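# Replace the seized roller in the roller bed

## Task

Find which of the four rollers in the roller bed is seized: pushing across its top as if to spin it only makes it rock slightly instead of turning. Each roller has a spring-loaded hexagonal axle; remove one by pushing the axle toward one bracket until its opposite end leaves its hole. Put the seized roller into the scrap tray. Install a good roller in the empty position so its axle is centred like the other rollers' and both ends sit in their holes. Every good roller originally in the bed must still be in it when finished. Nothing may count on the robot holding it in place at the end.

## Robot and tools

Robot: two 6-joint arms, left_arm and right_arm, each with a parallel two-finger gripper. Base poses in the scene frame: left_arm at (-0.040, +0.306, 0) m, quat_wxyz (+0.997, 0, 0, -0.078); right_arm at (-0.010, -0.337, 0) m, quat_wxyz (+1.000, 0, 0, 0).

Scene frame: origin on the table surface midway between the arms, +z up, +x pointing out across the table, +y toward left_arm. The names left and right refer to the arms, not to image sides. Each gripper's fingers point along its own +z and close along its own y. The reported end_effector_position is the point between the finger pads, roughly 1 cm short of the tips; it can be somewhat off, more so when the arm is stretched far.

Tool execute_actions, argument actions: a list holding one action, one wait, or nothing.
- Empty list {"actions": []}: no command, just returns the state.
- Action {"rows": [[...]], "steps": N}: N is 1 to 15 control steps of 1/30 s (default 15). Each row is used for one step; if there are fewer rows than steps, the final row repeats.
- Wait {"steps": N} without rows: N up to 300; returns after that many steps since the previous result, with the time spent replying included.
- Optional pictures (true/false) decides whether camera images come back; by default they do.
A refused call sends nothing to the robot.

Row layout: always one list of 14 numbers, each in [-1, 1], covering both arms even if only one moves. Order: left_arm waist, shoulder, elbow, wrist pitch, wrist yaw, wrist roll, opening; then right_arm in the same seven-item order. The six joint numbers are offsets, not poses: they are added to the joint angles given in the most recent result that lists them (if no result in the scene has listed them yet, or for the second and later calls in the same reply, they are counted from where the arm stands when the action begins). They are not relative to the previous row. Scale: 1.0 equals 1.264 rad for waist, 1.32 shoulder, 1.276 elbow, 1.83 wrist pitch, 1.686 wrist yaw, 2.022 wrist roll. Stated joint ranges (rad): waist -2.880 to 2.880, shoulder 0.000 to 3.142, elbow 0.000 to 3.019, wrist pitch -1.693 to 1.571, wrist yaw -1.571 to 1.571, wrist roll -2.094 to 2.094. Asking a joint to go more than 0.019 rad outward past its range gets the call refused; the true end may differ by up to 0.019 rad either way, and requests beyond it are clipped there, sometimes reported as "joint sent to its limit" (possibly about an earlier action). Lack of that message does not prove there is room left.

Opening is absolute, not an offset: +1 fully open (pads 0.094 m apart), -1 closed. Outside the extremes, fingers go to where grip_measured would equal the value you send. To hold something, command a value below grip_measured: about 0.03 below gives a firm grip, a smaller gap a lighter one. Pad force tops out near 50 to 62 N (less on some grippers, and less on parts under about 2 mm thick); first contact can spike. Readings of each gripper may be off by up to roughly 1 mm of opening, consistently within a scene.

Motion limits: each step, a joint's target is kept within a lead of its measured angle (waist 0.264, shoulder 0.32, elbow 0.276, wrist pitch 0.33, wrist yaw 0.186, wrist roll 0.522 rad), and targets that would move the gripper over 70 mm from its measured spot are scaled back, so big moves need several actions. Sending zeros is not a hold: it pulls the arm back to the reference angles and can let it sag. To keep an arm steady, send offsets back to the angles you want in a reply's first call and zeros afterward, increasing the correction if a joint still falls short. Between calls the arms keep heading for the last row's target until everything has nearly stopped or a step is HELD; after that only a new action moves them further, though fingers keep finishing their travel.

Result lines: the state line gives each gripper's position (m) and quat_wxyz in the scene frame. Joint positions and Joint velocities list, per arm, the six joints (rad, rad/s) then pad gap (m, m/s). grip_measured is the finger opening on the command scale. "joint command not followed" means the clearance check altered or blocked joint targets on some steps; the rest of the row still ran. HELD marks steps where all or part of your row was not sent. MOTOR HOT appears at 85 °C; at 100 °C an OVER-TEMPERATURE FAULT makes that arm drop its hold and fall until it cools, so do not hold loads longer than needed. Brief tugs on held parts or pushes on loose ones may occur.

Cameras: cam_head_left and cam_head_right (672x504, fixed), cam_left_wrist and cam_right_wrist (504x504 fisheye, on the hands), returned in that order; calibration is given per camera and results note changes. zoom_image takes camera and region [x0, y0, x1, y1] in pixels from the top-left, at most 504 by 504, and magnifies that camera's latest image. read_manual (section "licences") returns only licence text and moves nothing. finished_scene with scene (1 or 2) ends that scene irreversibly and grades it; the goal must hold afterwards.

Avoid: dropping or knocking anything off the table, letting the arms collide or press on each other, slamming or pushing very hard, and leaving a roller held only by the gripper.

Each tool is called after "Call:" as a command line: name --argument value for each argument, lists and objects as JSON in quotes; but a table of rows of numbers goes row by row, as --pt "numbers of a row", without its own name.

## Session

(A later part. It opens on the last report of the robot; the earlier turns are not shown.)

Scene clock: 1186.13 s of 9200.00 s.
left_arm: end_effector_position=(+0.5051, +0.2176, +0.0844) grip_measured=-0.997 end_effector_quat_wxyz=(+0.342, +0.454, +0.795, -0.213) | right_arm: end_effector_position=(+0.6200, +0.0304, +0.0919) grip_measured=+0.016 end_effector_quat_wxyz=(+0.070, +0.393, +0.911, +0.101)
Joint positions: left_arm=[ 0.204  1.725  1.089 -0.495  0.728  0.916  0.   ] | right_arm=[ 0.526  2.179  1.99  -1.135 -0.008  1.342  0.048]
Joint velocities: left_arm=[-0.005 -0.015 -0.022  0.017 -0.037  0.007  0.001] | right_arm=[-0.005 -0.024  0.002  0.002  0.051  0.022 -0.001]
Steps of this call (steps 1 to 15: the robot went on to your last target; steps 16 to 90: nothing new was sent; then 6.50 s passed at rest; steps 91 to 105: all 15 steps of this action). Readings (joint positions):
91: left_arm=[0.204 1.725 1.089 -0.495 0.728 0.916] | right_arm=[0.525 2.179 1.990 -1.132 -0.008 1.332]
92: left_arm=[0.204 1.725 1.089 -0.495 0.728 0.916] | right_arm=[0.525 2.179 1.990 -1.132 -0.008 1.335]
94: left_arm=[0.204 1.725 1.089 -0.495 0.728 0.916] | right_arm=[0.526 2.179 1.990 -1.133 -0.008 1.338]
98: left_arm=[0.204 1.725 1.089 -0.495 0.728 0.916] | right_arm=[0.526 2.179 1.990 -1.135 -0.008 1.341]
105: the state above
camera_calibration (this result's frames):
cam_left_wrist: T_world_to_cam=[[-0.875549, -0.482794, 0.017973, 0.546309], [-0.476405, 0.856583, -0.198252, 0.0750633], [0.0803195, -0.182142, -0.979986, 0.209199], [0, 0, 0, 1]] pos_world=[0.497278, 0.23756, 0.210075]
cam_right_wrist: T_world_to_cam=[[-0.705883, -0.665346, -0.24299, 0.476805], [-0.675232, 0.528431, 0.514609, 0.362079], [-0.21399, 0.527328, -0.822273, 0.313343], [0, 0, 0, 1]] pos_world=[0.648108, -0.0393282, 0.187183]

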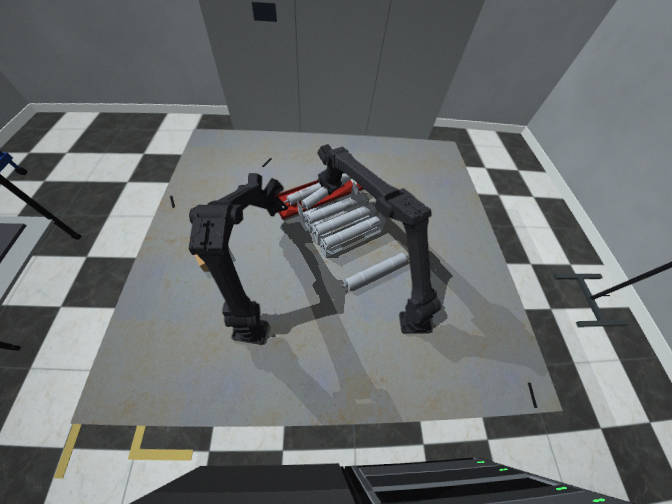

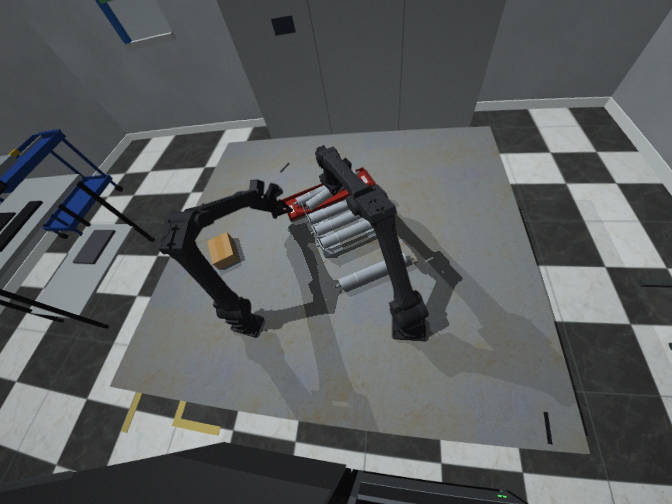

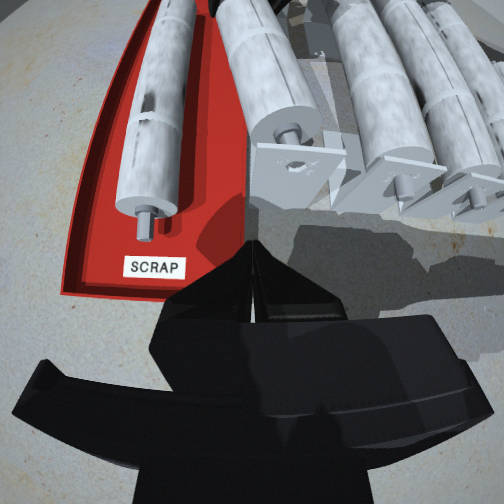

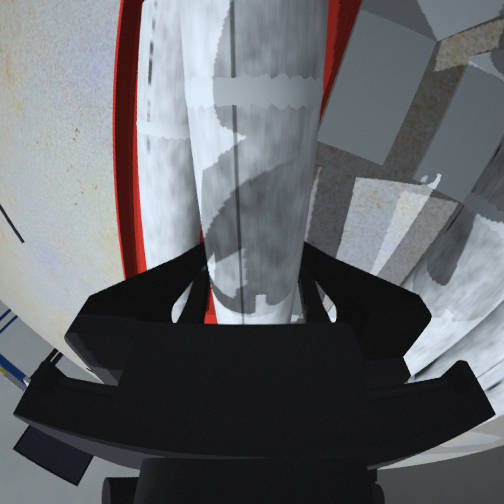

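Call:
execute_actions --actions '[{"rows":[[0,0,0.012,0,0,0,-1,0.036,-0.04,0.035,0.01,-0.01,0.02,-0.04],[0,0,0.012,0,0,0,-1,0.036,-0.04,0.035,0.015,-0.014,0.02,-0.04],[0,0,0.012,0,0,0,-1,0.036,-0.04,0.035,0.02,-0.018,0.02,-0.04],[0,0,0.012,0,0,0,-1,0.038,-0.04,0.035,0.02,-0.02,0.02,-0.04],[0,0,0.012,0,0,0,-1,0.04,-0.04,0.035,0.02,-0.02,0.02,-0.04],[0,0,0.012,0,0,0,-1,0.04,-0.04,0.035,0.02,-0.02,0.02,-0.04],[0,0,0.012,0,0,0,-1,0.04,-0.04,0.035,0.02,-0.02,0.02,-0.04],[0,0,0.012,0,0,0,-1,0.04,-0.04,0.035,0.02,-0.014,0.02,-0.04],[0,0,0.012,0,0,0,-1,0.04,-0.04,0.035,0.02,-0.008,0.02,-0.04],[0,0,0.012,0,0,0,-1,0.04,-0.04,0.035,0.02,-0.004,0.02,-0.04]],"steps":15}]'

Call:
zoom_image --camera "cam_left_wrist" --region '[260,130,330,200]'

Scene clock: 1207.33 s of 9200.00 s.
left_arm: end_effector_position=(+0.5051, +0.2176, +0.0844) grip_measured=-0.997 end_effector_quat_wxyz=(+0.342, +0.454, +0.795, -0.213) | right_arm: end_effector_position=(+0.6187, +0.0339, +0.0921) grip_measured=+0.016 end_effector_quat_wxyz=(+0.071, +0.392, +0.912, +0.101)
Joint positions: left_arm=[ 0.204  1.725  1.089 -0.495  0.728  0.916  0.   ] | right_arm=[ 0.532  2.179  1.99  -1.133 -0.005  1.344  0.048]
Joint velocities: left_arm=[-0.015 -0.005 -0.002 -0.002  0.022 -0.037 -0.001] | right_arm=[-0.005 -0.034 -0.002 -0.017 -0.022  0.007  0.   ]
Steps of this call (steps 1 to 15: the robot went on to your last target; steps 16 to 90: nothing new was sent; then 17.70 s passed at rest; steps 91 to 105: all 15 steps of this action). Readings (joint positions):
91: left_arm=[0.204 1.725 1.089 -0.495 0.728 0.916] | right_arm=[0.526 2.179 1.990 -1.135 -0.009 1.342]
92: left_arm=[0.204 1.725 1.089 -0.495 0.728 0.916] | right_arm=[0.526 2.179 1.990 -1.135 -0.010 1.342]
94: left_arm=[0.204 1.725 1.089 -0.495 0.728 0.916] | right_arm=[0.526 2.179 1.990 -1.135 -0.015 1.342]
98: left_arm=[0.204 1.725 1.089 -0.495 0.728 0.916] | right_arm=[0.529 2.179 1.990 -1.133 -0.020 1.342]
105: the state above
camera_calibration (this result's frames):
cam_left_wrist: T_world_to_cam=[[-0.875549, -0.482794, 0.017973, 0.546309], [-0.476405, 0.856583, -0.198252, 0.0750633], [0.0803195, -0.182142, -0.979986, 0.209199], [0, 0, 0, 1]] pos_world=[0.497278, 0.23756, 0.210075]
cam_right_wrist: T_world_to_cam=[[-0.702933, -0.667745, -0.244953, 0.476675], [-0.678704, 0.52673, 0.511778, 0.361757], [-0.212713, 0.525996, -0.823457, 0.310729], [0, 0, 0, 1]] pos_world=[0.646693, -0.0356931, 0.187496]

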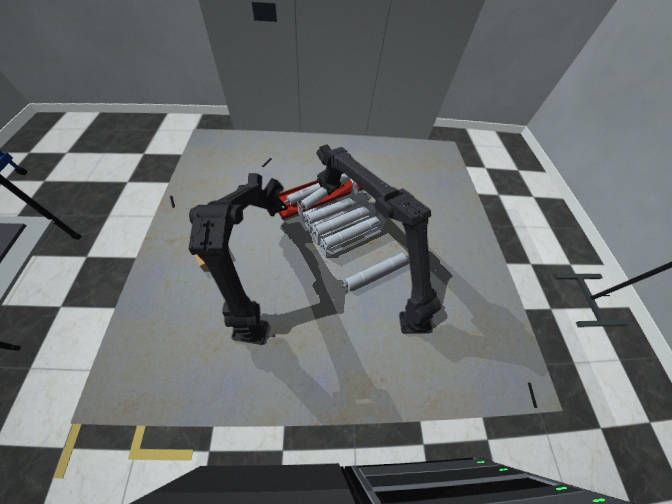

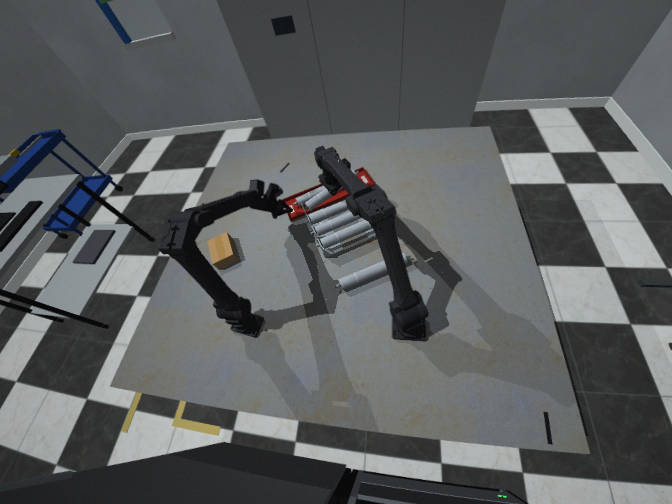

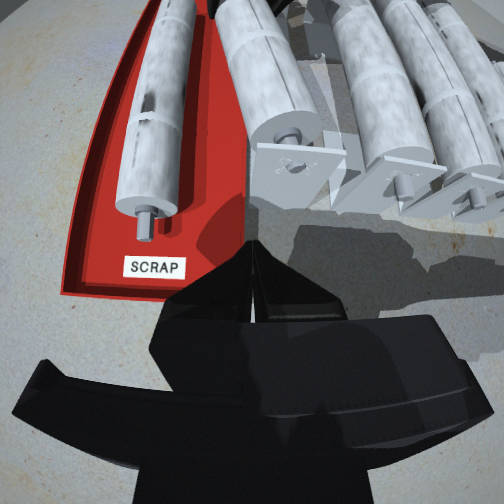

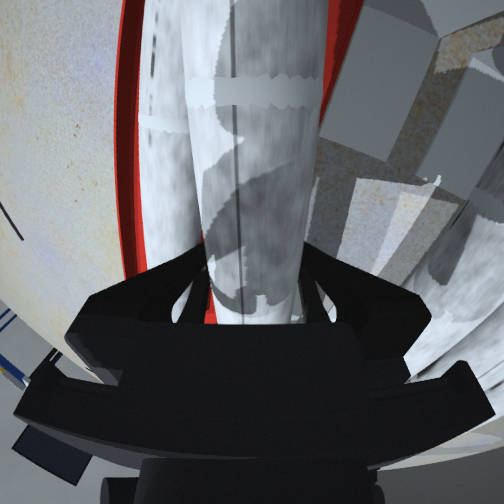

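Region (260, 130, 330, 200) of cam_left_wrist's 504x504 image, scaled by 7.200, with more detail than that image has.

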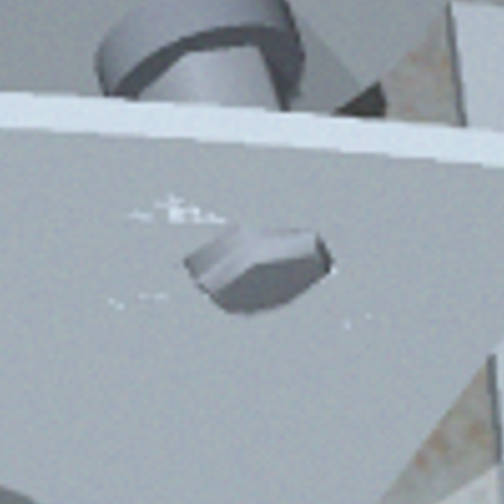

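Call:
execute_actions --actions '[{"rows":[[0,0,0.012,0,0,0,-1,0.03,-0.036,0.035,0,-0.012,0.02,-0.04],[0,0,0.012,0,0,0,-1,0.03,-0.036,0.035,-0.006,-0.012,0.022,-0.04],[0,0,0.012,0,0,0,-1,0.03,-0.036,0.035,-0.012,-0.012,0.024,-0.04],[0,0,0.012,0,0,0,-1,0.03,-0.036,0.035,-0.018,-0.012,0.026,-0.04]],"steps":15}]'

Scene clock: 1214.20 s of 9200.00 s.
left_arm: end_effector_position=(+0.5051, +0.2176, +0.0844) grip_measured=-0.997 end_effector_quat_wxyz=(+0.342, +0.454, +0.795, -0.213) | right_arm: end_effector_position=(+0.6131, +0.0309, +0.0906) grip_measured=+0.016 end_effector_quat_wxyz=(+0.062, +0.408, +0.906, +0.092)
Joint positions: left_arm=[ 0.204  1.725  1.089 -0.495  0.728  0.916  0.   ] | right_arm=[ 0.532  2.179  1.99  -1.159 -0.006  1.379  0.048]
Joint velocities: left_arm=[-0.015 -0.015 -0.032  0.012  0.037  0.022 -0.   ] | right_arm=[-0.005  0.005  0.007 -0.012 -0.022  0.022 -0.   ]
Steps of this call (steps 1 to 15: the robot went on to your last target; steps 16 to 90: nothing new was sent; then 3.37 s passed at rest; steps 91 to 105: all 15 steps of this action). Readings (joint positions):
91: left_arm=[0.204 1.725 1.089 -0.495 0.728 0.916] | right_arm=[0.532 2.179 1.990 -1.133 -0.007 1.344]
92: left_arm=[0.204 1.725 1.089 -0.495 0.728 0.916] | right_arm=[0.532 2.179 1.990 -1.135 -0.007 1.345]
94: left_arm=[0.204 1.725 1.089 -0.495 0.728 0.916] | right_arm=[0.532 2.179 1.990 -1.145 -0.007 1.355]
98: left_arm=[0.204 1.725 1.089 -0.495 0.728 0.916] | right_arm=[0.532 2.179 1.990 -1.157 -0.007 1.375]
105: the state above
camera_calibration (this result's frames):
cam_left_wrist: T_world_to_cam=[[-0.875549, -0.482794, 0.017973, 0.546309], [-0.476405, 0.856583, -0.198252, 0.0750633], [0.0803195, -0.182142, -0.979986, 0.209199], [0, 0, 0, 1]] pos_world=[0.497278, 0.23756, 0.210075]
cam_right_wrist: T_world_to_cam=[[-0.731337, -0.645009, -0.221606, 0.485003], [-0.646348, 0.551779, 0.527043, 0.338374], [-0.21767, 0.52868, -0.820437, 0.312589], [0, 0, 0, 1]] pos_world=[0.64145, -0.039136, 0.185601]

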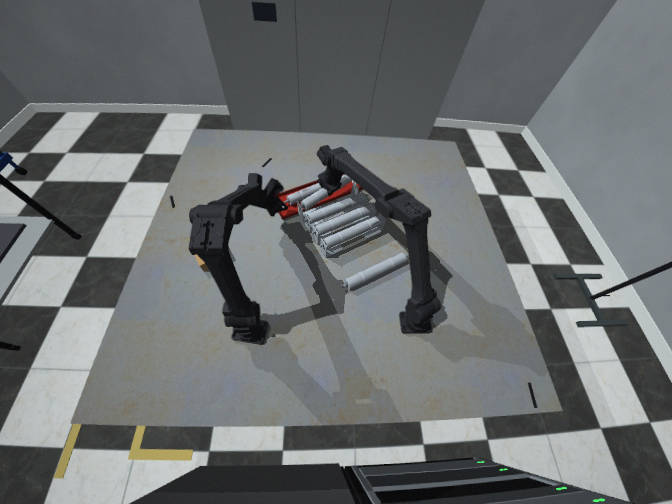

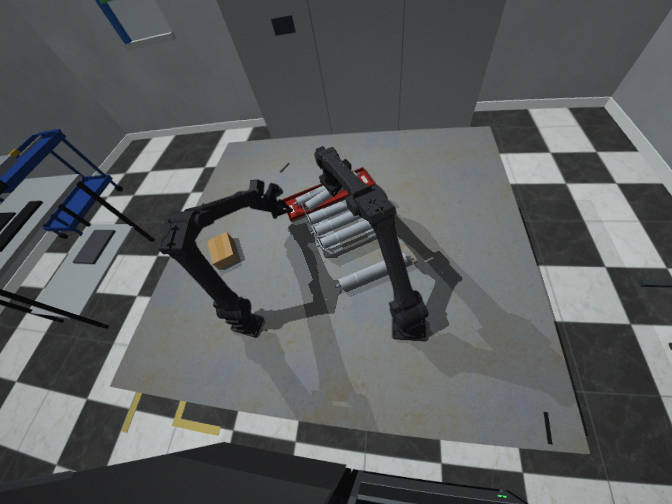

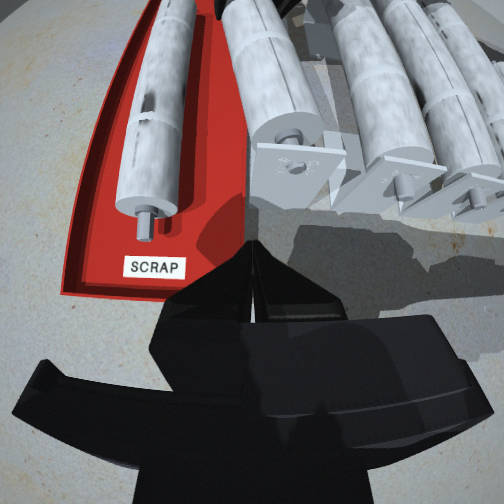

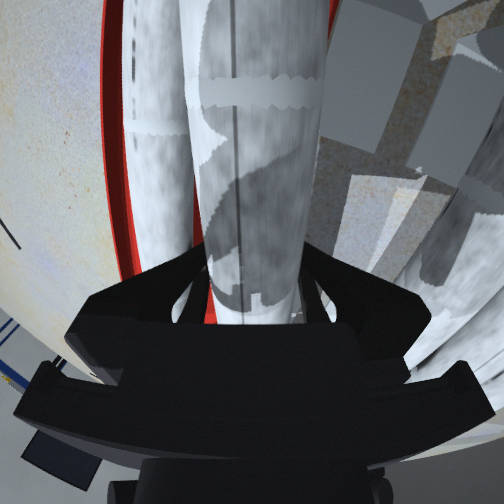

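Call:
execute_actions --actions '[{"rows":[[0,0,0.012,0,0,0,-1,0.034,-0.04,0.035,0.01,-0.012,0.0,-0.04],[0,0,0.012,0,0,0,-1,0.036,-0.04,0.035,0.016,-0.016,0,-0.04],[0,0,0.012,0,0,0,-1,0.038,-0.04,0.035,0.02,-0.02,0,-0.04],[0,0,0.012,0,0,0,-1,0.04,-0.04,0.035,0.024,-0.022,-0.004,-0.04],[0,0,0.012,0,0,0,-1,0.04,-0.04,0.035,0.024,-0.022,-0.004,-0.04],[0,0,0.012,0,0,0,-1,0.04,-0.04,0.035,0.024,-0.022,-0.004,-0.04],[0,0,0.012,0,0,0,-1,0.04,-0.04,0.035,0.024,-0.022,-0.004,-0.04],[0,0,0.012,0,0,0,-1,0.04,-0.04,0.035,0.024,-0.014,-0.004,-0.04],[0,0,0.012,0,0,0,-1,0.04,-0.04,0.035,0.024,-0.008,-0.004,-0.04]],"steps":15}]'

Scene clock: 1225.13 s of 9200.00 s.
left_arm: end_effector_position=(+0.5051, +0.2176, +0.0844) grip_measured=-0.997 end_effector_quat_wxyz=(+0.342, +0.454, +0.795, -0.213) | right_arm: end_effector_position=(+0.6151, +0.0318, +0.0911) grip_measured=+0.016 end_effector_quat_wxyz=(+0.065, +0.403, +0.908, +0.095)
Joint positions: left_arm=[ 0.204  1.725  1.089 -0.495  0.728  0.916  0.   ] | right_arm=[ 0.532  2.179  1.99  -1.15  -0.005  1.368  0.048]
Joint velocities: left_arm=[ 0.005 -0.005  0.002  0.002 -0.037 -0.007  0.   ] | right_arm=[ 0.005 -0.005 -0.012  0.017 -0.022 -0.007 -0.001]
Steps of this call (steps 1 to 15: the robot went on to your last target; steps 16 to 90: nothing new was sent; then 7.43 s passed at rest; steps 91 to 105: all 15 steps of this action). Readings (joint positions):
91: left_arm=[0.204 1.725 1.089 -0.495 0.728 0.916] | right_arm=[0.532 2.179 1.990 -1.159 -0.006 1.379]
92: left_arm=[0.204 1.725 1.089 -0.495 0.728 0.916] | right_arm=[0.532 2.179 1.990 -1.159 -0.007 1.379]
94: left_arm=[0.204 1.725 1.089 -0.495 0.728 0.916] | right_arm=[0.532 2.179 1.990 -1.154 -0.012 1.375]
98: left_arm=[0.204 1.725 1.089 -0.495 0.728 0.916] | right_arm=[0.532 2.179 1.990 -1.150 -0.010 1.368]
105: the state above
camera_calibration (this result's frames):
cam_left_wrist: T_world_to_cam=[[-0.875549, -0.482794, 0.017973, 0.546309], [-0.476405, 0.856583, -0.198252, 0.0750633], [0.0803195, -0.182142, -0.979986, 0.209199], [0, 0, 0, 1]] pos_world=[0.497278, 0.23756, 0.210075]
cam_right_wrist: T_world_to_cam=[[-0.722813, -0.651732, -0.229754, 0.482892], [-0.656783, 0.54451, 0.521676, 0.346014], [-0.21489, 0.527972, -0.821625, 0.311357], [0, 0, 0, 1]] pos_world=[0.643204, -0.0380799, 0.186258]

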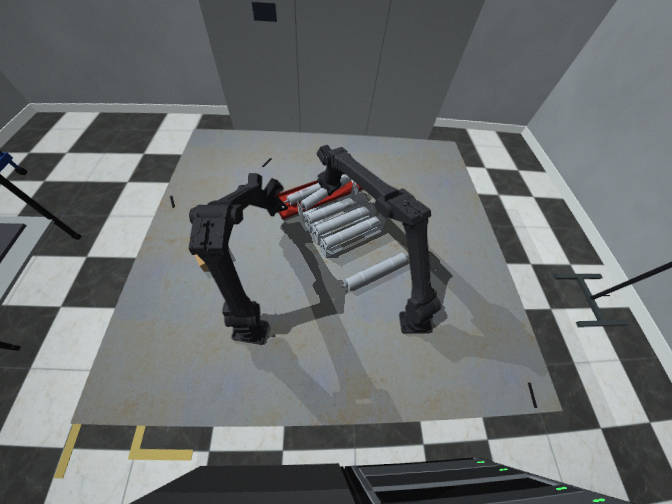

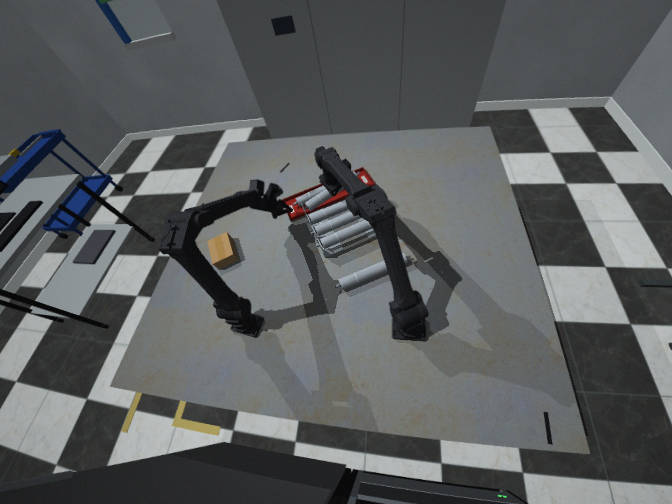

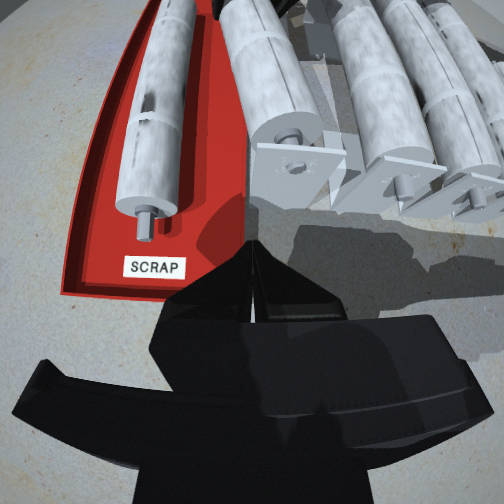

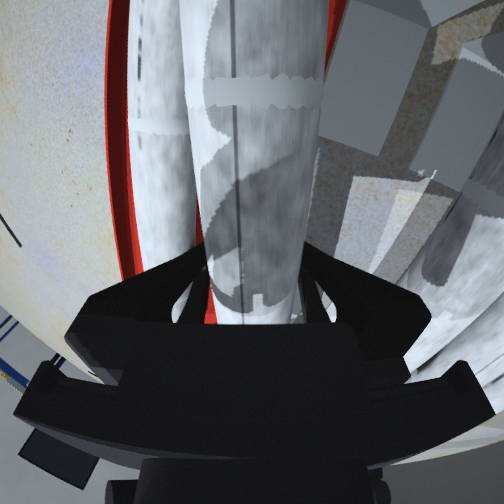

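Call:
execute_actions --actions '[{"rows":[[0,0,0.012,0,0,0,-1,0.04,-0.034,0.02,0,-0.012,0.0,-0.04],[0,0,0.012,0,0,0,-1,0.044,-0.033,0.015,0,-0.014,0,-0.04],[0,0,0.012,0,0,0,-1,0.048,-0.032,0.015,0,-0.016,0,-0.04],[0,0,0.012,0,0,0,-1,0.052,-0.032,0.015,0,-0.016,0,-0.04]],"steps":15}]'

Scene clock: 1235.83 s of 9200.00 s.
left_arm: end_effector_position=(+0.5051, +0.2176, +0.0844) grip_measured=-0.997 end_effector_quat_wxyz=(+0.342, +0.454, +0.795, -0.213) | right_arm: end_effector_position=(+0.6146, +0.0322, +0.0910) grip_measured=+0.016 end_effector_quat_wxyz=(+0.064, +0.403, +0.908, +0.096)
Joint positions: left_arm=[ 0.204  1.725  1.089 -0.495  0.728  0.916  0.   ] | right_arm=[ 0.532  2.179  1.99  -1.151 -0.008  1.368  0.048]
Joint velocities: left_arm=[-0.015 -0.005  0.017  0.012  0.022 -0.022 -0.   ] | right_arm=[-0.015  0.005  0.007 -0.022 -0.051  0.066  0.002]
Steps of this call (steps 1 to 15: the robot went on to your last target; steps 16 to 90: nothing new was sent; then 7.20 s passed at rest; steps 91 to 105: all 15 steps of this action). Readings (joint positions):
91: left_arm=[0.204 1.725 1.089 -0.495 0.728 0.916] | right_arm=[0.532 2.179 1.990 -1.150 -0.006 1.368]
92: left_arm=[0.204 1.725 1.089 -0.495 0.728 0.916] | right_arm=[0.532 2.179 1.990 -1.151 -0.007 1.368]
94: left_arm=[0.204 1.725 1.089 -0.495 0.728 0.916] | right_arm=[0.532 2.179 1.990 -1.151 -0.008 1.368]
98: left_arm=[0.204 1.725 1.089 -0.495 0.728 0.916] | right_arm=[0.532 2.179 1.990 -1.151 -0.008 1.368]
105: the state above
camera_calibration (this result's frames):
cam_left_wrist: T_world_to_cam=[[-0.875549, -0.482794, 0.017973, 0.546309], [-0.476405, 0.856583, -0.198252, 0.0750633], [0.0803195, -0.182142, -0.979986, 0.209199], [0, 0, 0, 1]] pos_world=[0.497278, 0.23756, 0.210075]
cam_right_wrist: T_world_to_cam=[[-0.722916, -0.651772, -0.229314, 0.482756], [-0.655807, 0.542791, 0.524686, 0.344674], [-0.217506, 0.52969, -0.819829, 0.312386], [0, 0, 0, 1]] pos_world=[0.642978, -0.0379071, 0.18596]

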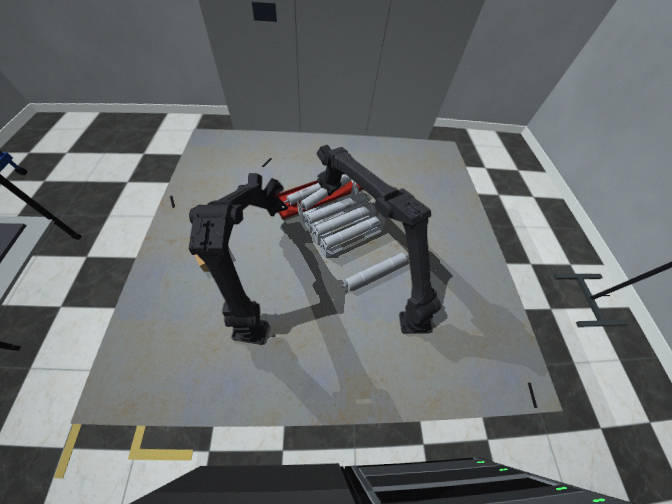

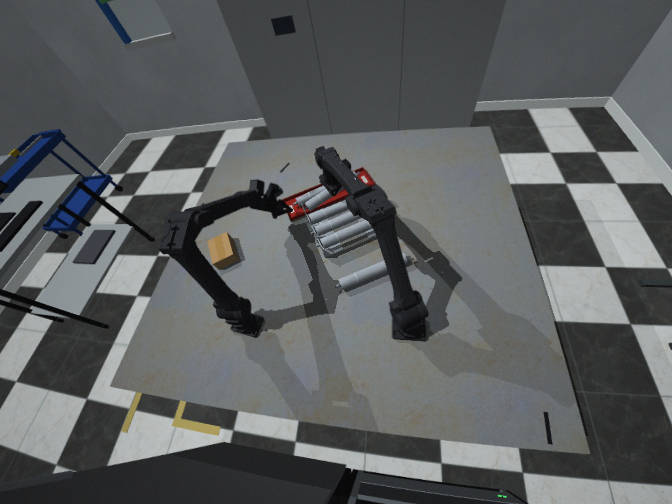

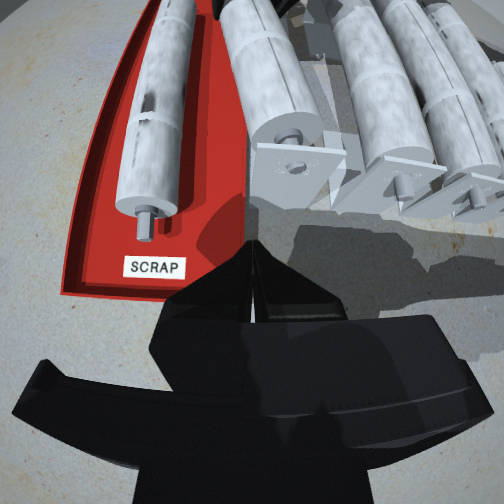

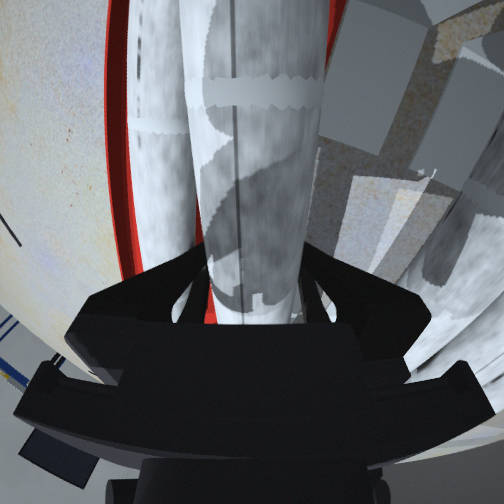

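Call:
execute_actions --actions '[{"rows":[[0,0,0.012,0,0,0,-1,0.02,-0.036,0.012,0,-0.012,0.008,-0.04],[0,0,0.012,0,0,0,-1,0.015,-0.036,0.008,0,-0.014,0.012,-0.04],[0,0,0.012,0,0,0,-1,0.015,-0.036,0.004,0,-0.016,0.014,-0.04],[0,0,0.012,0,0,0,-1,0.015,-0.036,0.0,0,-0.018,0.016,-0.04],[0,0,0.012,0,0,0,-1,0.015,-0.036,-0.003,0,-0.02,0.018,-0.04],[0,0,0.012,0,0,0,-1,0.015,-0.036,-0.006,0,-0.022,0.02,-0.04]],"steps":15}]'

Call:
zoom_image --camera "cam_left_wrist" --region '[250,110,340,200]'

Scene clock: 1249.47 s of 9200.00 s.
left_arm: end_effector_position=(+0.5051, +0.2176, +0.0844) grip_measured=-0.997 end_effector_quat_wxyz=(+0.342, +0.454, +0.795, -0.213) | right_arm: end_effector_position=(+0.6041, +0.0355, +0.0813) grip_measured=+0.016 end_effector_quat_wxyz=(+0.040, +0.421, +0.901, +0.098)
Joint positions: left_arm=[ 0.204  1.725  1.089 -0.495  0.728  0.916  0.   ] | right_arm=[ 0.535  2.179  1.967 -1.151 -0.044  1.414  0.048]
Joint velocities: left_arm=[-0.005 -0.015  0.007 -0.007  0.051  0.066 -0.001] | right_arm=[ 0.005  0.015 -0.002 -0.007  0.051 -0.007  0.   ]
Steps of this call (steps 1 to 15: the robot went on to your last target; steps 16 to 90: nothing new was sent; then 10.13 s passed at rest; steps 91 to 105: all 15 steps of this action). Readings (joint positions):
91: left_arm=[0.204 1.725 1.089 -0.495 0.728 0.916] | right_arm=[0.532 2.179 1.989 -1.151 -0.008 1.368]
92: left_arm=[0.204 1.725 1.089 -0.495 0.728 0.916] | right_arm=[0.531 2.179 1.989 -1.151 -0.009 1.369]
94: left_arm=[0.204 1.725 1.089 -0.495 0.728 0.916] | right_arm=[0.529 2.179 1.985 -1.151 -0.015 1.374]
98: left_arm=[0.204 1.725 1.089 -0.495 0.728 0.916] | right_arm=[0.529 2.179 1.972 -1.151 -0.041 1.399]
105: the state above
camera_calibration (this result's frames):
cam_left_wrist: T_world_to_cam=[[-0.875549, -0.482794, 0.017973, 0.546309], [-0.476405, 0.856583, -0.198252, 0.0750633], [0.0803195, -0.182142, -0.979986, 0.209199], [0, 0, 0, 1]] pos_world=[0.497278, 0.23756, 0.210075]
cam_right_wrist: T_world_to_cam=[[-0.75417, -0.620954, -0.213644, 0.491541], [-0.613301, 0.549748, 0.567132, 0.311768], [-0.234713, 0.558742, -0.795435, 0.307731], [0, 0, 0, 1]] pos_world=[0.634142, -0.038112, 0.172981]

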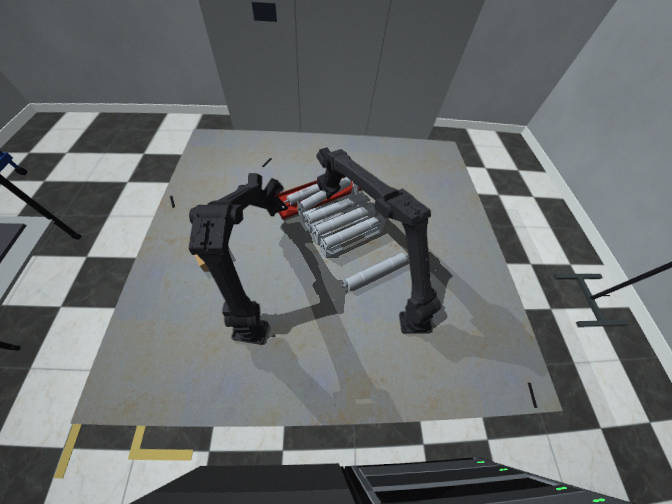

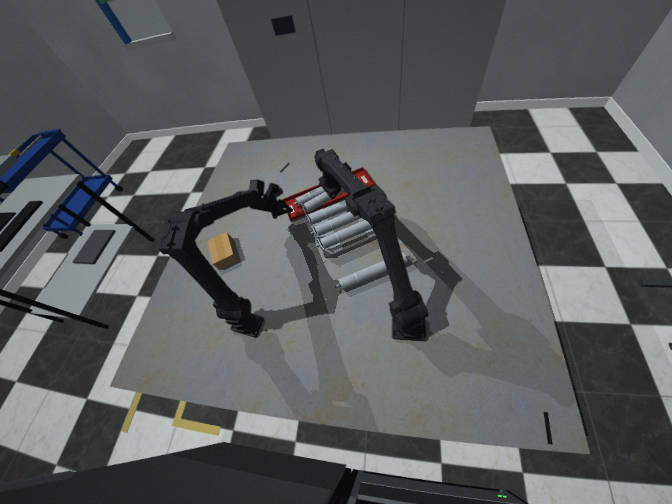

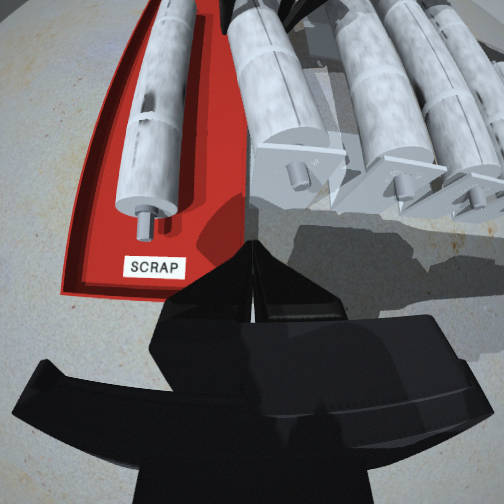

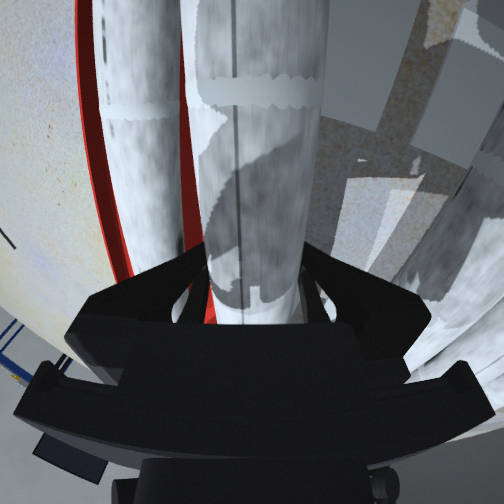

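Region (250, 110, 340, 200) of cam_left_wrist's 504x504 image, scaled by 5.600, with more detail than that image has.

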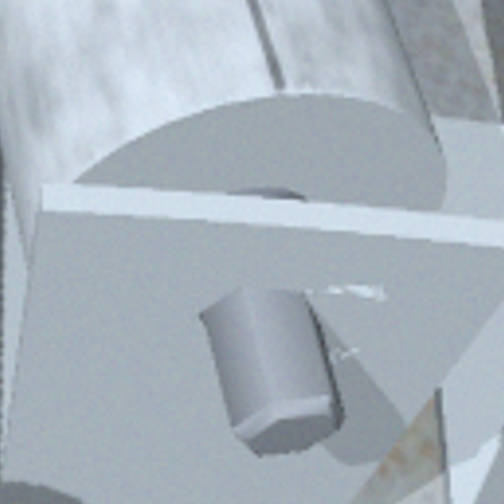

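Call:
execute_actions --actions '[{"rows":[[-0.015,0,0.008,0,0,0,-0.3,0.015,-0.04,0.025,-0.006,0,0.012,-0.04],[-0.025,0,0.004,0.004,-0.004,0,-0.3,0.015,-0.04,0.025,-0.01,0,0.018,-0.04],[-0.035,0,0,0.008,-0.008,-0.004,-0.3,0.015,-0.04,0.025,-0.014,0,0.024,-0.04],[-0.045,0,-0.004,0.012,-0.012,-0.008,-0.3,0.015,-0.04,0.025,-0.018,0,0.03,-0.04],[-0.058,0,-0.01,0.012,-0.013,-0.008,-0.3,0.015,-0.04,0.025,-0.024,0,0.036,-0.04]],"steps":15}]'

Scene clock: 1262.17 s of 9200.00 s.
left_arm: end_effector_position=(+0.4942, +0.1761, +0.0791) grip_measured=-0.302 end_effector_quat_wxyz=(+0.329, +0.485, +0.780, -0.220) | right_arm: end_effector_position=(+0.5961, +0.0308, +0.0795) grip_measured=+0.016 end_effector_quat_wxyz=(+0.026, +0.450, +0.889, +0.083)
Joint positions: left_arm=[ 0.123  1.725  1.078 -0.486  0.711  0.916  0.033] | right_arm=[ 0.535  2.179  1.967 -1.189 -0.045  1.475  0.048]
Joint velocities: left_arm=[-0.005  0.015 -0.022 -0.012 -0.037 -0.022  0.   ] | right_arm=[ 0.005 -0.005 -0.012 -0.007  0.007 -0.007 -0.001]
Steps of this call (steps 1 to 15: the robot went on to your last target; steps 16 to 90: nothing new was sent; then 9.20 s passed at rest; steps 91 to 105: all 15 steps of this action). Readings (joint positions):
91: left_arm=[0.204 1.725 1.089 -0.495 0.728 0.916] | right_arm=[0.535 2.179 1.967 -1.152 -0.045 1.416]
92: left_arm=[0.202 1.725 1.089 -0.495 0.726 0.916] | right_arm=[0.535 2.179 1.967 -1.154 -0.045 1.420]
94: left_arm=[0.191 1.725 1.089 -0.492 0.716 0.916] | right_arm=[0.535 2.179 1.967 -1.164 -0.045 1.435]
98: left_arm=[0.146 1.725 1.082 -0.486 0.711 0.916] | right_arm=[0.535 2.179 1.967 -1.185 -0.045 1.467]
105: the state above
camera_calibration (this result's frames):
cam_left_wrist: T_world_to_cam=[[-0.908429, -0.417837, 0.0129982, 0.521986], [-0.412914, 0.892004, -0.183933, 0.0655662], [0.0652595, -0.172457, -0.982853, 0.2032], [0, 0, 0, 1]] pos_world=[0.488, 0.194663, 0.20499]
cam_right_wrist: T_world_to_cam=[[-0.798244, -0.576268, -0.175276, 0.504134], [-0.55519, 0.591068, 0.585151, 0.273078], [-0.233604, 0.564405, -0.791755, 0.30594], [0, 0, 0, 1]] pos_world=[0.6255, -0.0435653, 0.1708]

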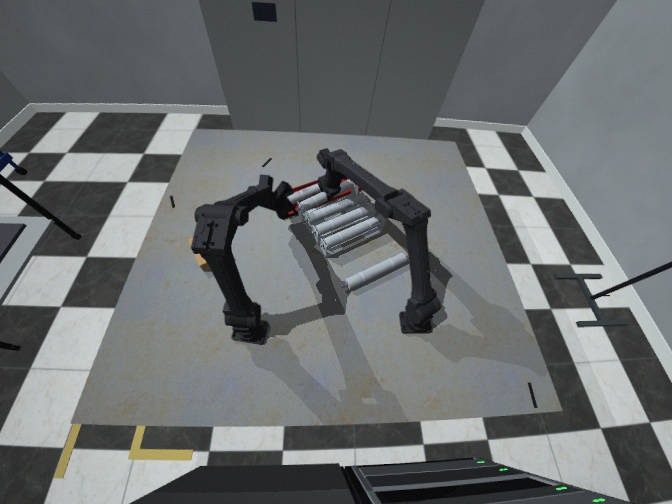

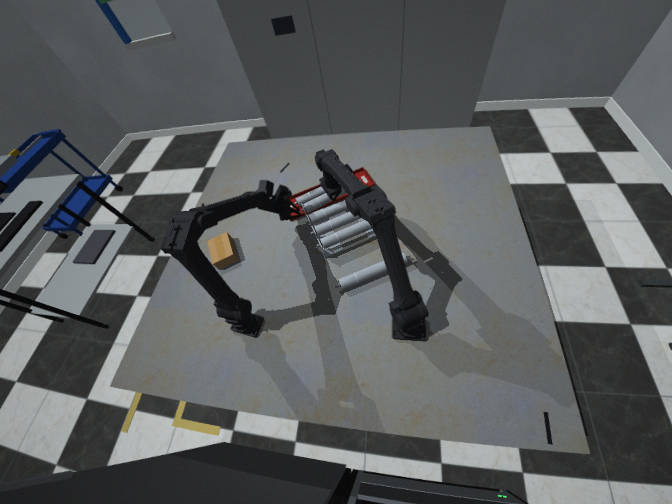

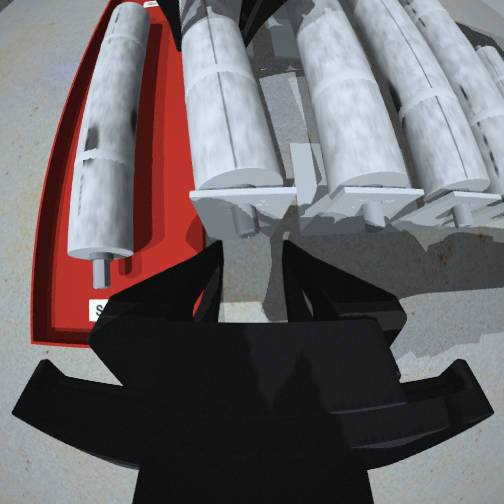

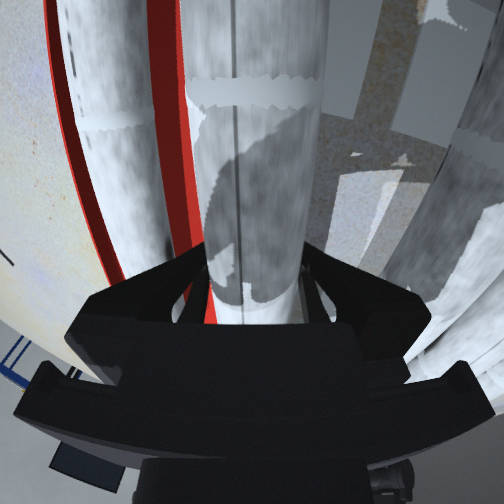

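Call:
execute_actions --actions '[{"rows":[[0,0.01,0.03,0.006,-0.006,-0.01,-0.3,0.018,-0.04,0.025,0,0,0,-0.04],[0,0.018,0.04,0.01,-0.012,-0.02,-0.3,0.018,-0.04,0.025,0,0,0,-0.04],[0,0.026,0.048,0.014,-0.018,-0.03,-0.3,0.018,-0.04,0.025,0,0,0,-0.04],[-0.006,0.03,0.05,0.017,-0.021,-0.04,-0.3,0.018,-0.04,0.025,0,0,0,-0.04],[-0.01,0.03,0.05,0.017,-0.021,-0.04,-0.3,0.018,-0.04,0.025,0,0,0,-0.04],[-0.014,0.03,0.05,0.017,-0.021,-0.04,-0.3,0.018,-0.04,0.025,0,0,0,-0.04],[-0.018,0.03,0.05,0.017,-0.021,-0.04,-0.3,0.018,-0.04,0.025,0,0,0,-0.04],[-0.022,0.03,0.05,0.017,-0.021,-0.04,-0.3,0.018,-0.04,0.025,0,0,0,-0.04],[-0.026,0.03,0.05,0.017,-0.021,-0.04,-0.3,0.018,-0.04,0.025,0,0,0,-0.04]],"steps":15}]'

Scene clock: 1270.60 s of 9200.00 s.
left_arm: end_effector_position=(+0.5065, +0.1642, +0.0822) grip_measured=-0.301 end_effector_quat_wxyz=(+0.328, +0.475, +0.788, -0.213) | right_arm: end_effector_position=(+0.5957, +0.0315, +0.0795) grip_measured=+0.016 end_effector_quat_wxyz=(+0.028, +0.449, +0.889, +0.082)
Joint positions: left_arm=[ 0.095  1.737  1.106 -0.467  0.677  0.854  0.033] | right_arm=[ 0.537  2.179  1.967 -1.189 -0.042  1.476  0.048]
Joint velocities: left_arm=[-0.015 -0.005 -0.002 -0.002 -0.066 -0.051 -0.   ] | right_arm=[-0.005 -0.005  0.012  0.002 -0.022 -0.037  0.001]
Steps of this call (steps 1 to 15: the robot went on to your last target; steps 16 to 90: nothing new was sent; then 4.93 s passed at rest; steps 91 to 105: all 15 steps of this action). Readings (joint positions):
91: left_arm=[0.123 1.725 1.078 -0.486 0.708 0.915] | right_arm=[0.535 2.179 1.967 -1.189 -0.045 1.475]
92: left_arm=[0.123 1.725 1.079 -0.485 0.701 0.911] | right_arm=[0.535 2.179 1.967 -1.189 -0.045 1.475]
94: left_arm=[0.123 1.728 1.089 -0.479 0.685 0.894] | right_arm=[0.536 2.179 1.967 -1.189 -0.045 1.475]
98: left_arm=[0.118 1.735 1.103 -0.471 0.679 0.869] | right_arm=[0.536 2.179 1.967 -1.189 -0.042 1.476]
105: the state above
camera_calibration (this result's frames):
cam_left_wrist: T_world_to_cam=[[-0.896144, -0.44357, 0.0130988, 0.526195], [-0.438895, 0.881569, -0.173804, 0.0958571], [0.0655465, -0.161502, -0.984693, 0.201691], [0, 0, 0, 1]] pos_world=[0.500398, 0.181473, 0.208371]
cam_right_wrist: T_world_to_cam=[[-0.797621, -0.577218, -0.174988, 0.503829], [-0.556412, 0.592168, 0.582875, 0.273308], [-0.232823, 0.562278, -0.793496, 0.305163], [0, 0, 0, 1]] pos_world=[0.624986, -0.0426115, 0.171006]

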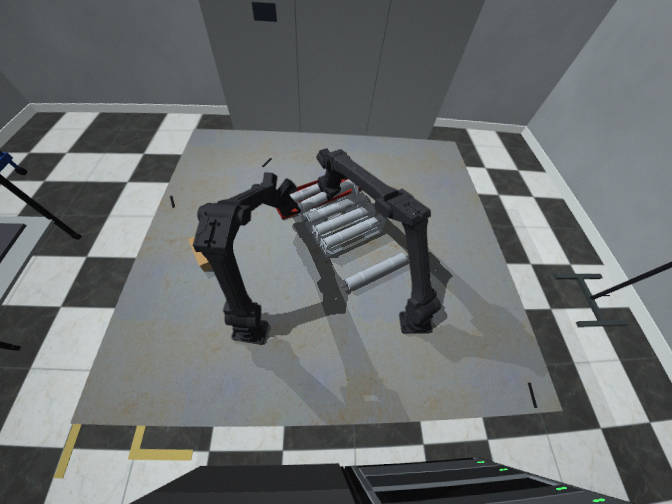

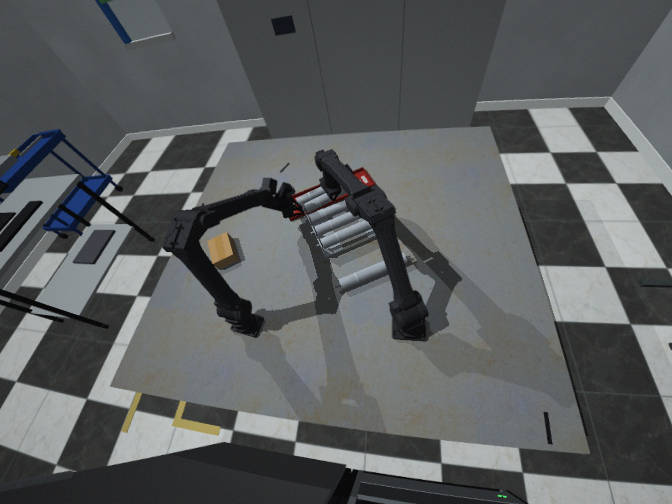

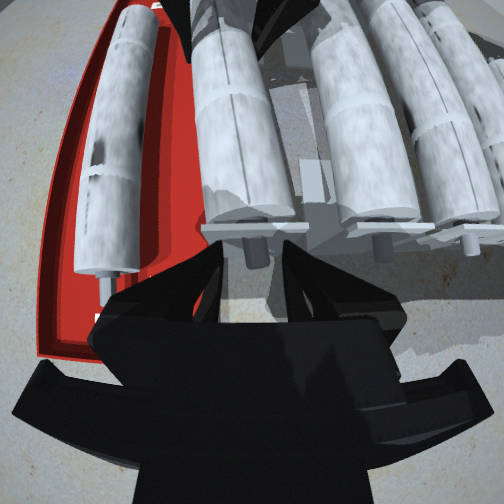

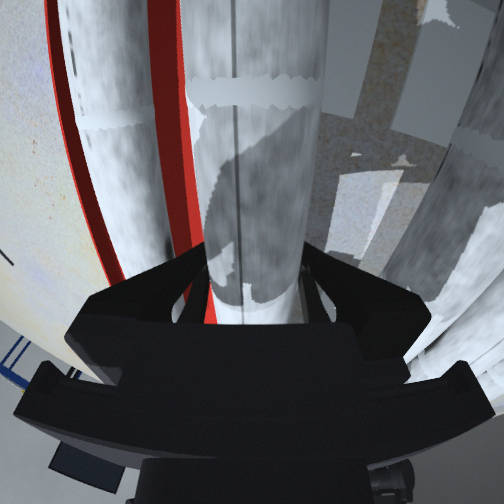

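Lower 6 mm, then close.

Call:
execute_actions --actions '[{"rows":[[0,0.03,0.012,0,0,-0.02,-0.3,0.012,-0.04,0.025,0,0,0,-0.04],[0,0.03,0.012,0,0,-0.02,-0.3,0.012,-0.04,0.025,0,0,0,-0.04],[0,0.03,0.012,0,0,-0.02,-0.3,0.012,-0.04,0.025,0,0,0,-0.04],[0,0.03,0.012,0,0,-0.02,-0.4,0.012,-0.04,0.025,0,0,0,-0.04],[0,0.03,0.012,0,0,-0.02,-0.5,0.012,-0.04,0.025,0,0,0,-0.04],[0,0.03,0.012,0,0,-0.02,-0.55,0.012,-0.04,0.025,0,0,0,-0.04],[0,0.03,0.012,0,0,-0.02,-0.6,0.012,-0.04,0.025,0,0,0,-0.04],[0,0.03,0.012,0,0,-0.02,-0.65,0.012,-0.04,0.025,0,0,0,-0.04],[0,0.03,0.012,0,0,-0.02,-0.7,0.012,-0.04,0.025,0,0,0,-0.04],[0,0.03,0.012,0,0,-0.02,-0.74,0.012,-0.04,0.025,0,0,0,-0.04],[0,0.03,0.012,0,0,-0.02,-0.78,0.012,-0.04,0.025,0,0,0,-0.04],[0,0.03,0.012,0,0,-0.02,-0.83,0.012,-0.04,0.025,0,0,0,-0.04]],"steps":15}]' --pictures false

Scene clock: 1281.67 s of 9200.00 s.
left_arm: end_effector_position=(+0.5048, +0.1630, +0.0763) grip_measured=-0.781 end_effector_quat_wxyz=(+0.319, +0.461, +0.797, -0.224) | right_arm: end_effector_position=(+0.5957, +0.0314, +0.0795) grip_measured=+0.016 end_effector_quat_wxyz=(+0.028, +0.450, +0.889, +0.082)
Joint positions: left_arm=[ 0.094  1.748  1.106 -0.471  0.682  0.821  0.01 ] | right_arm=[ 0.537  2.179  1.967 -1.19  -0.041  1.477  0.048]
Joint velocities: left_arm=[-0.005 -0.015 -0.022  0.002 -0.022 -0.022 -0.001] | right_arm=[ 0.005 -0.015 -0.007 -0.007  0.007 -0.007 -0.001]
Steps of this call (steps 1 to 15: the robot went on to your last target; steps 16 to 90: nothing new was sent; then 7.57 s passed at rest; steps 91 to 105: all 15 steps of this action). Readings (joint positions):
91: left_arm=[0.095 1.738 1.106 -0.467 0.677 0.847] | right_arm=[0.537 2.179 1.967 -1.189 -0.042 1.476]
92: left_arm=[0.095 1.739 1.106 -0.467 0.677 0.843] | right_arm=[0.537 2.179 1.967 -1.189 -0.042 1.476]
94: left_arm=[0.095 1.742 1.106 -0.467 0.677 0.838] | right_arm=[0.537 2.179 1.967 -1.189 -0.042 1.476]
98: left_arm=[0.095 1.748 1.106 -0.467 0.677 0.833] | right_arm=[0.537 2.179 1.967 -1.189 -0.042 1.476]
105: the state above


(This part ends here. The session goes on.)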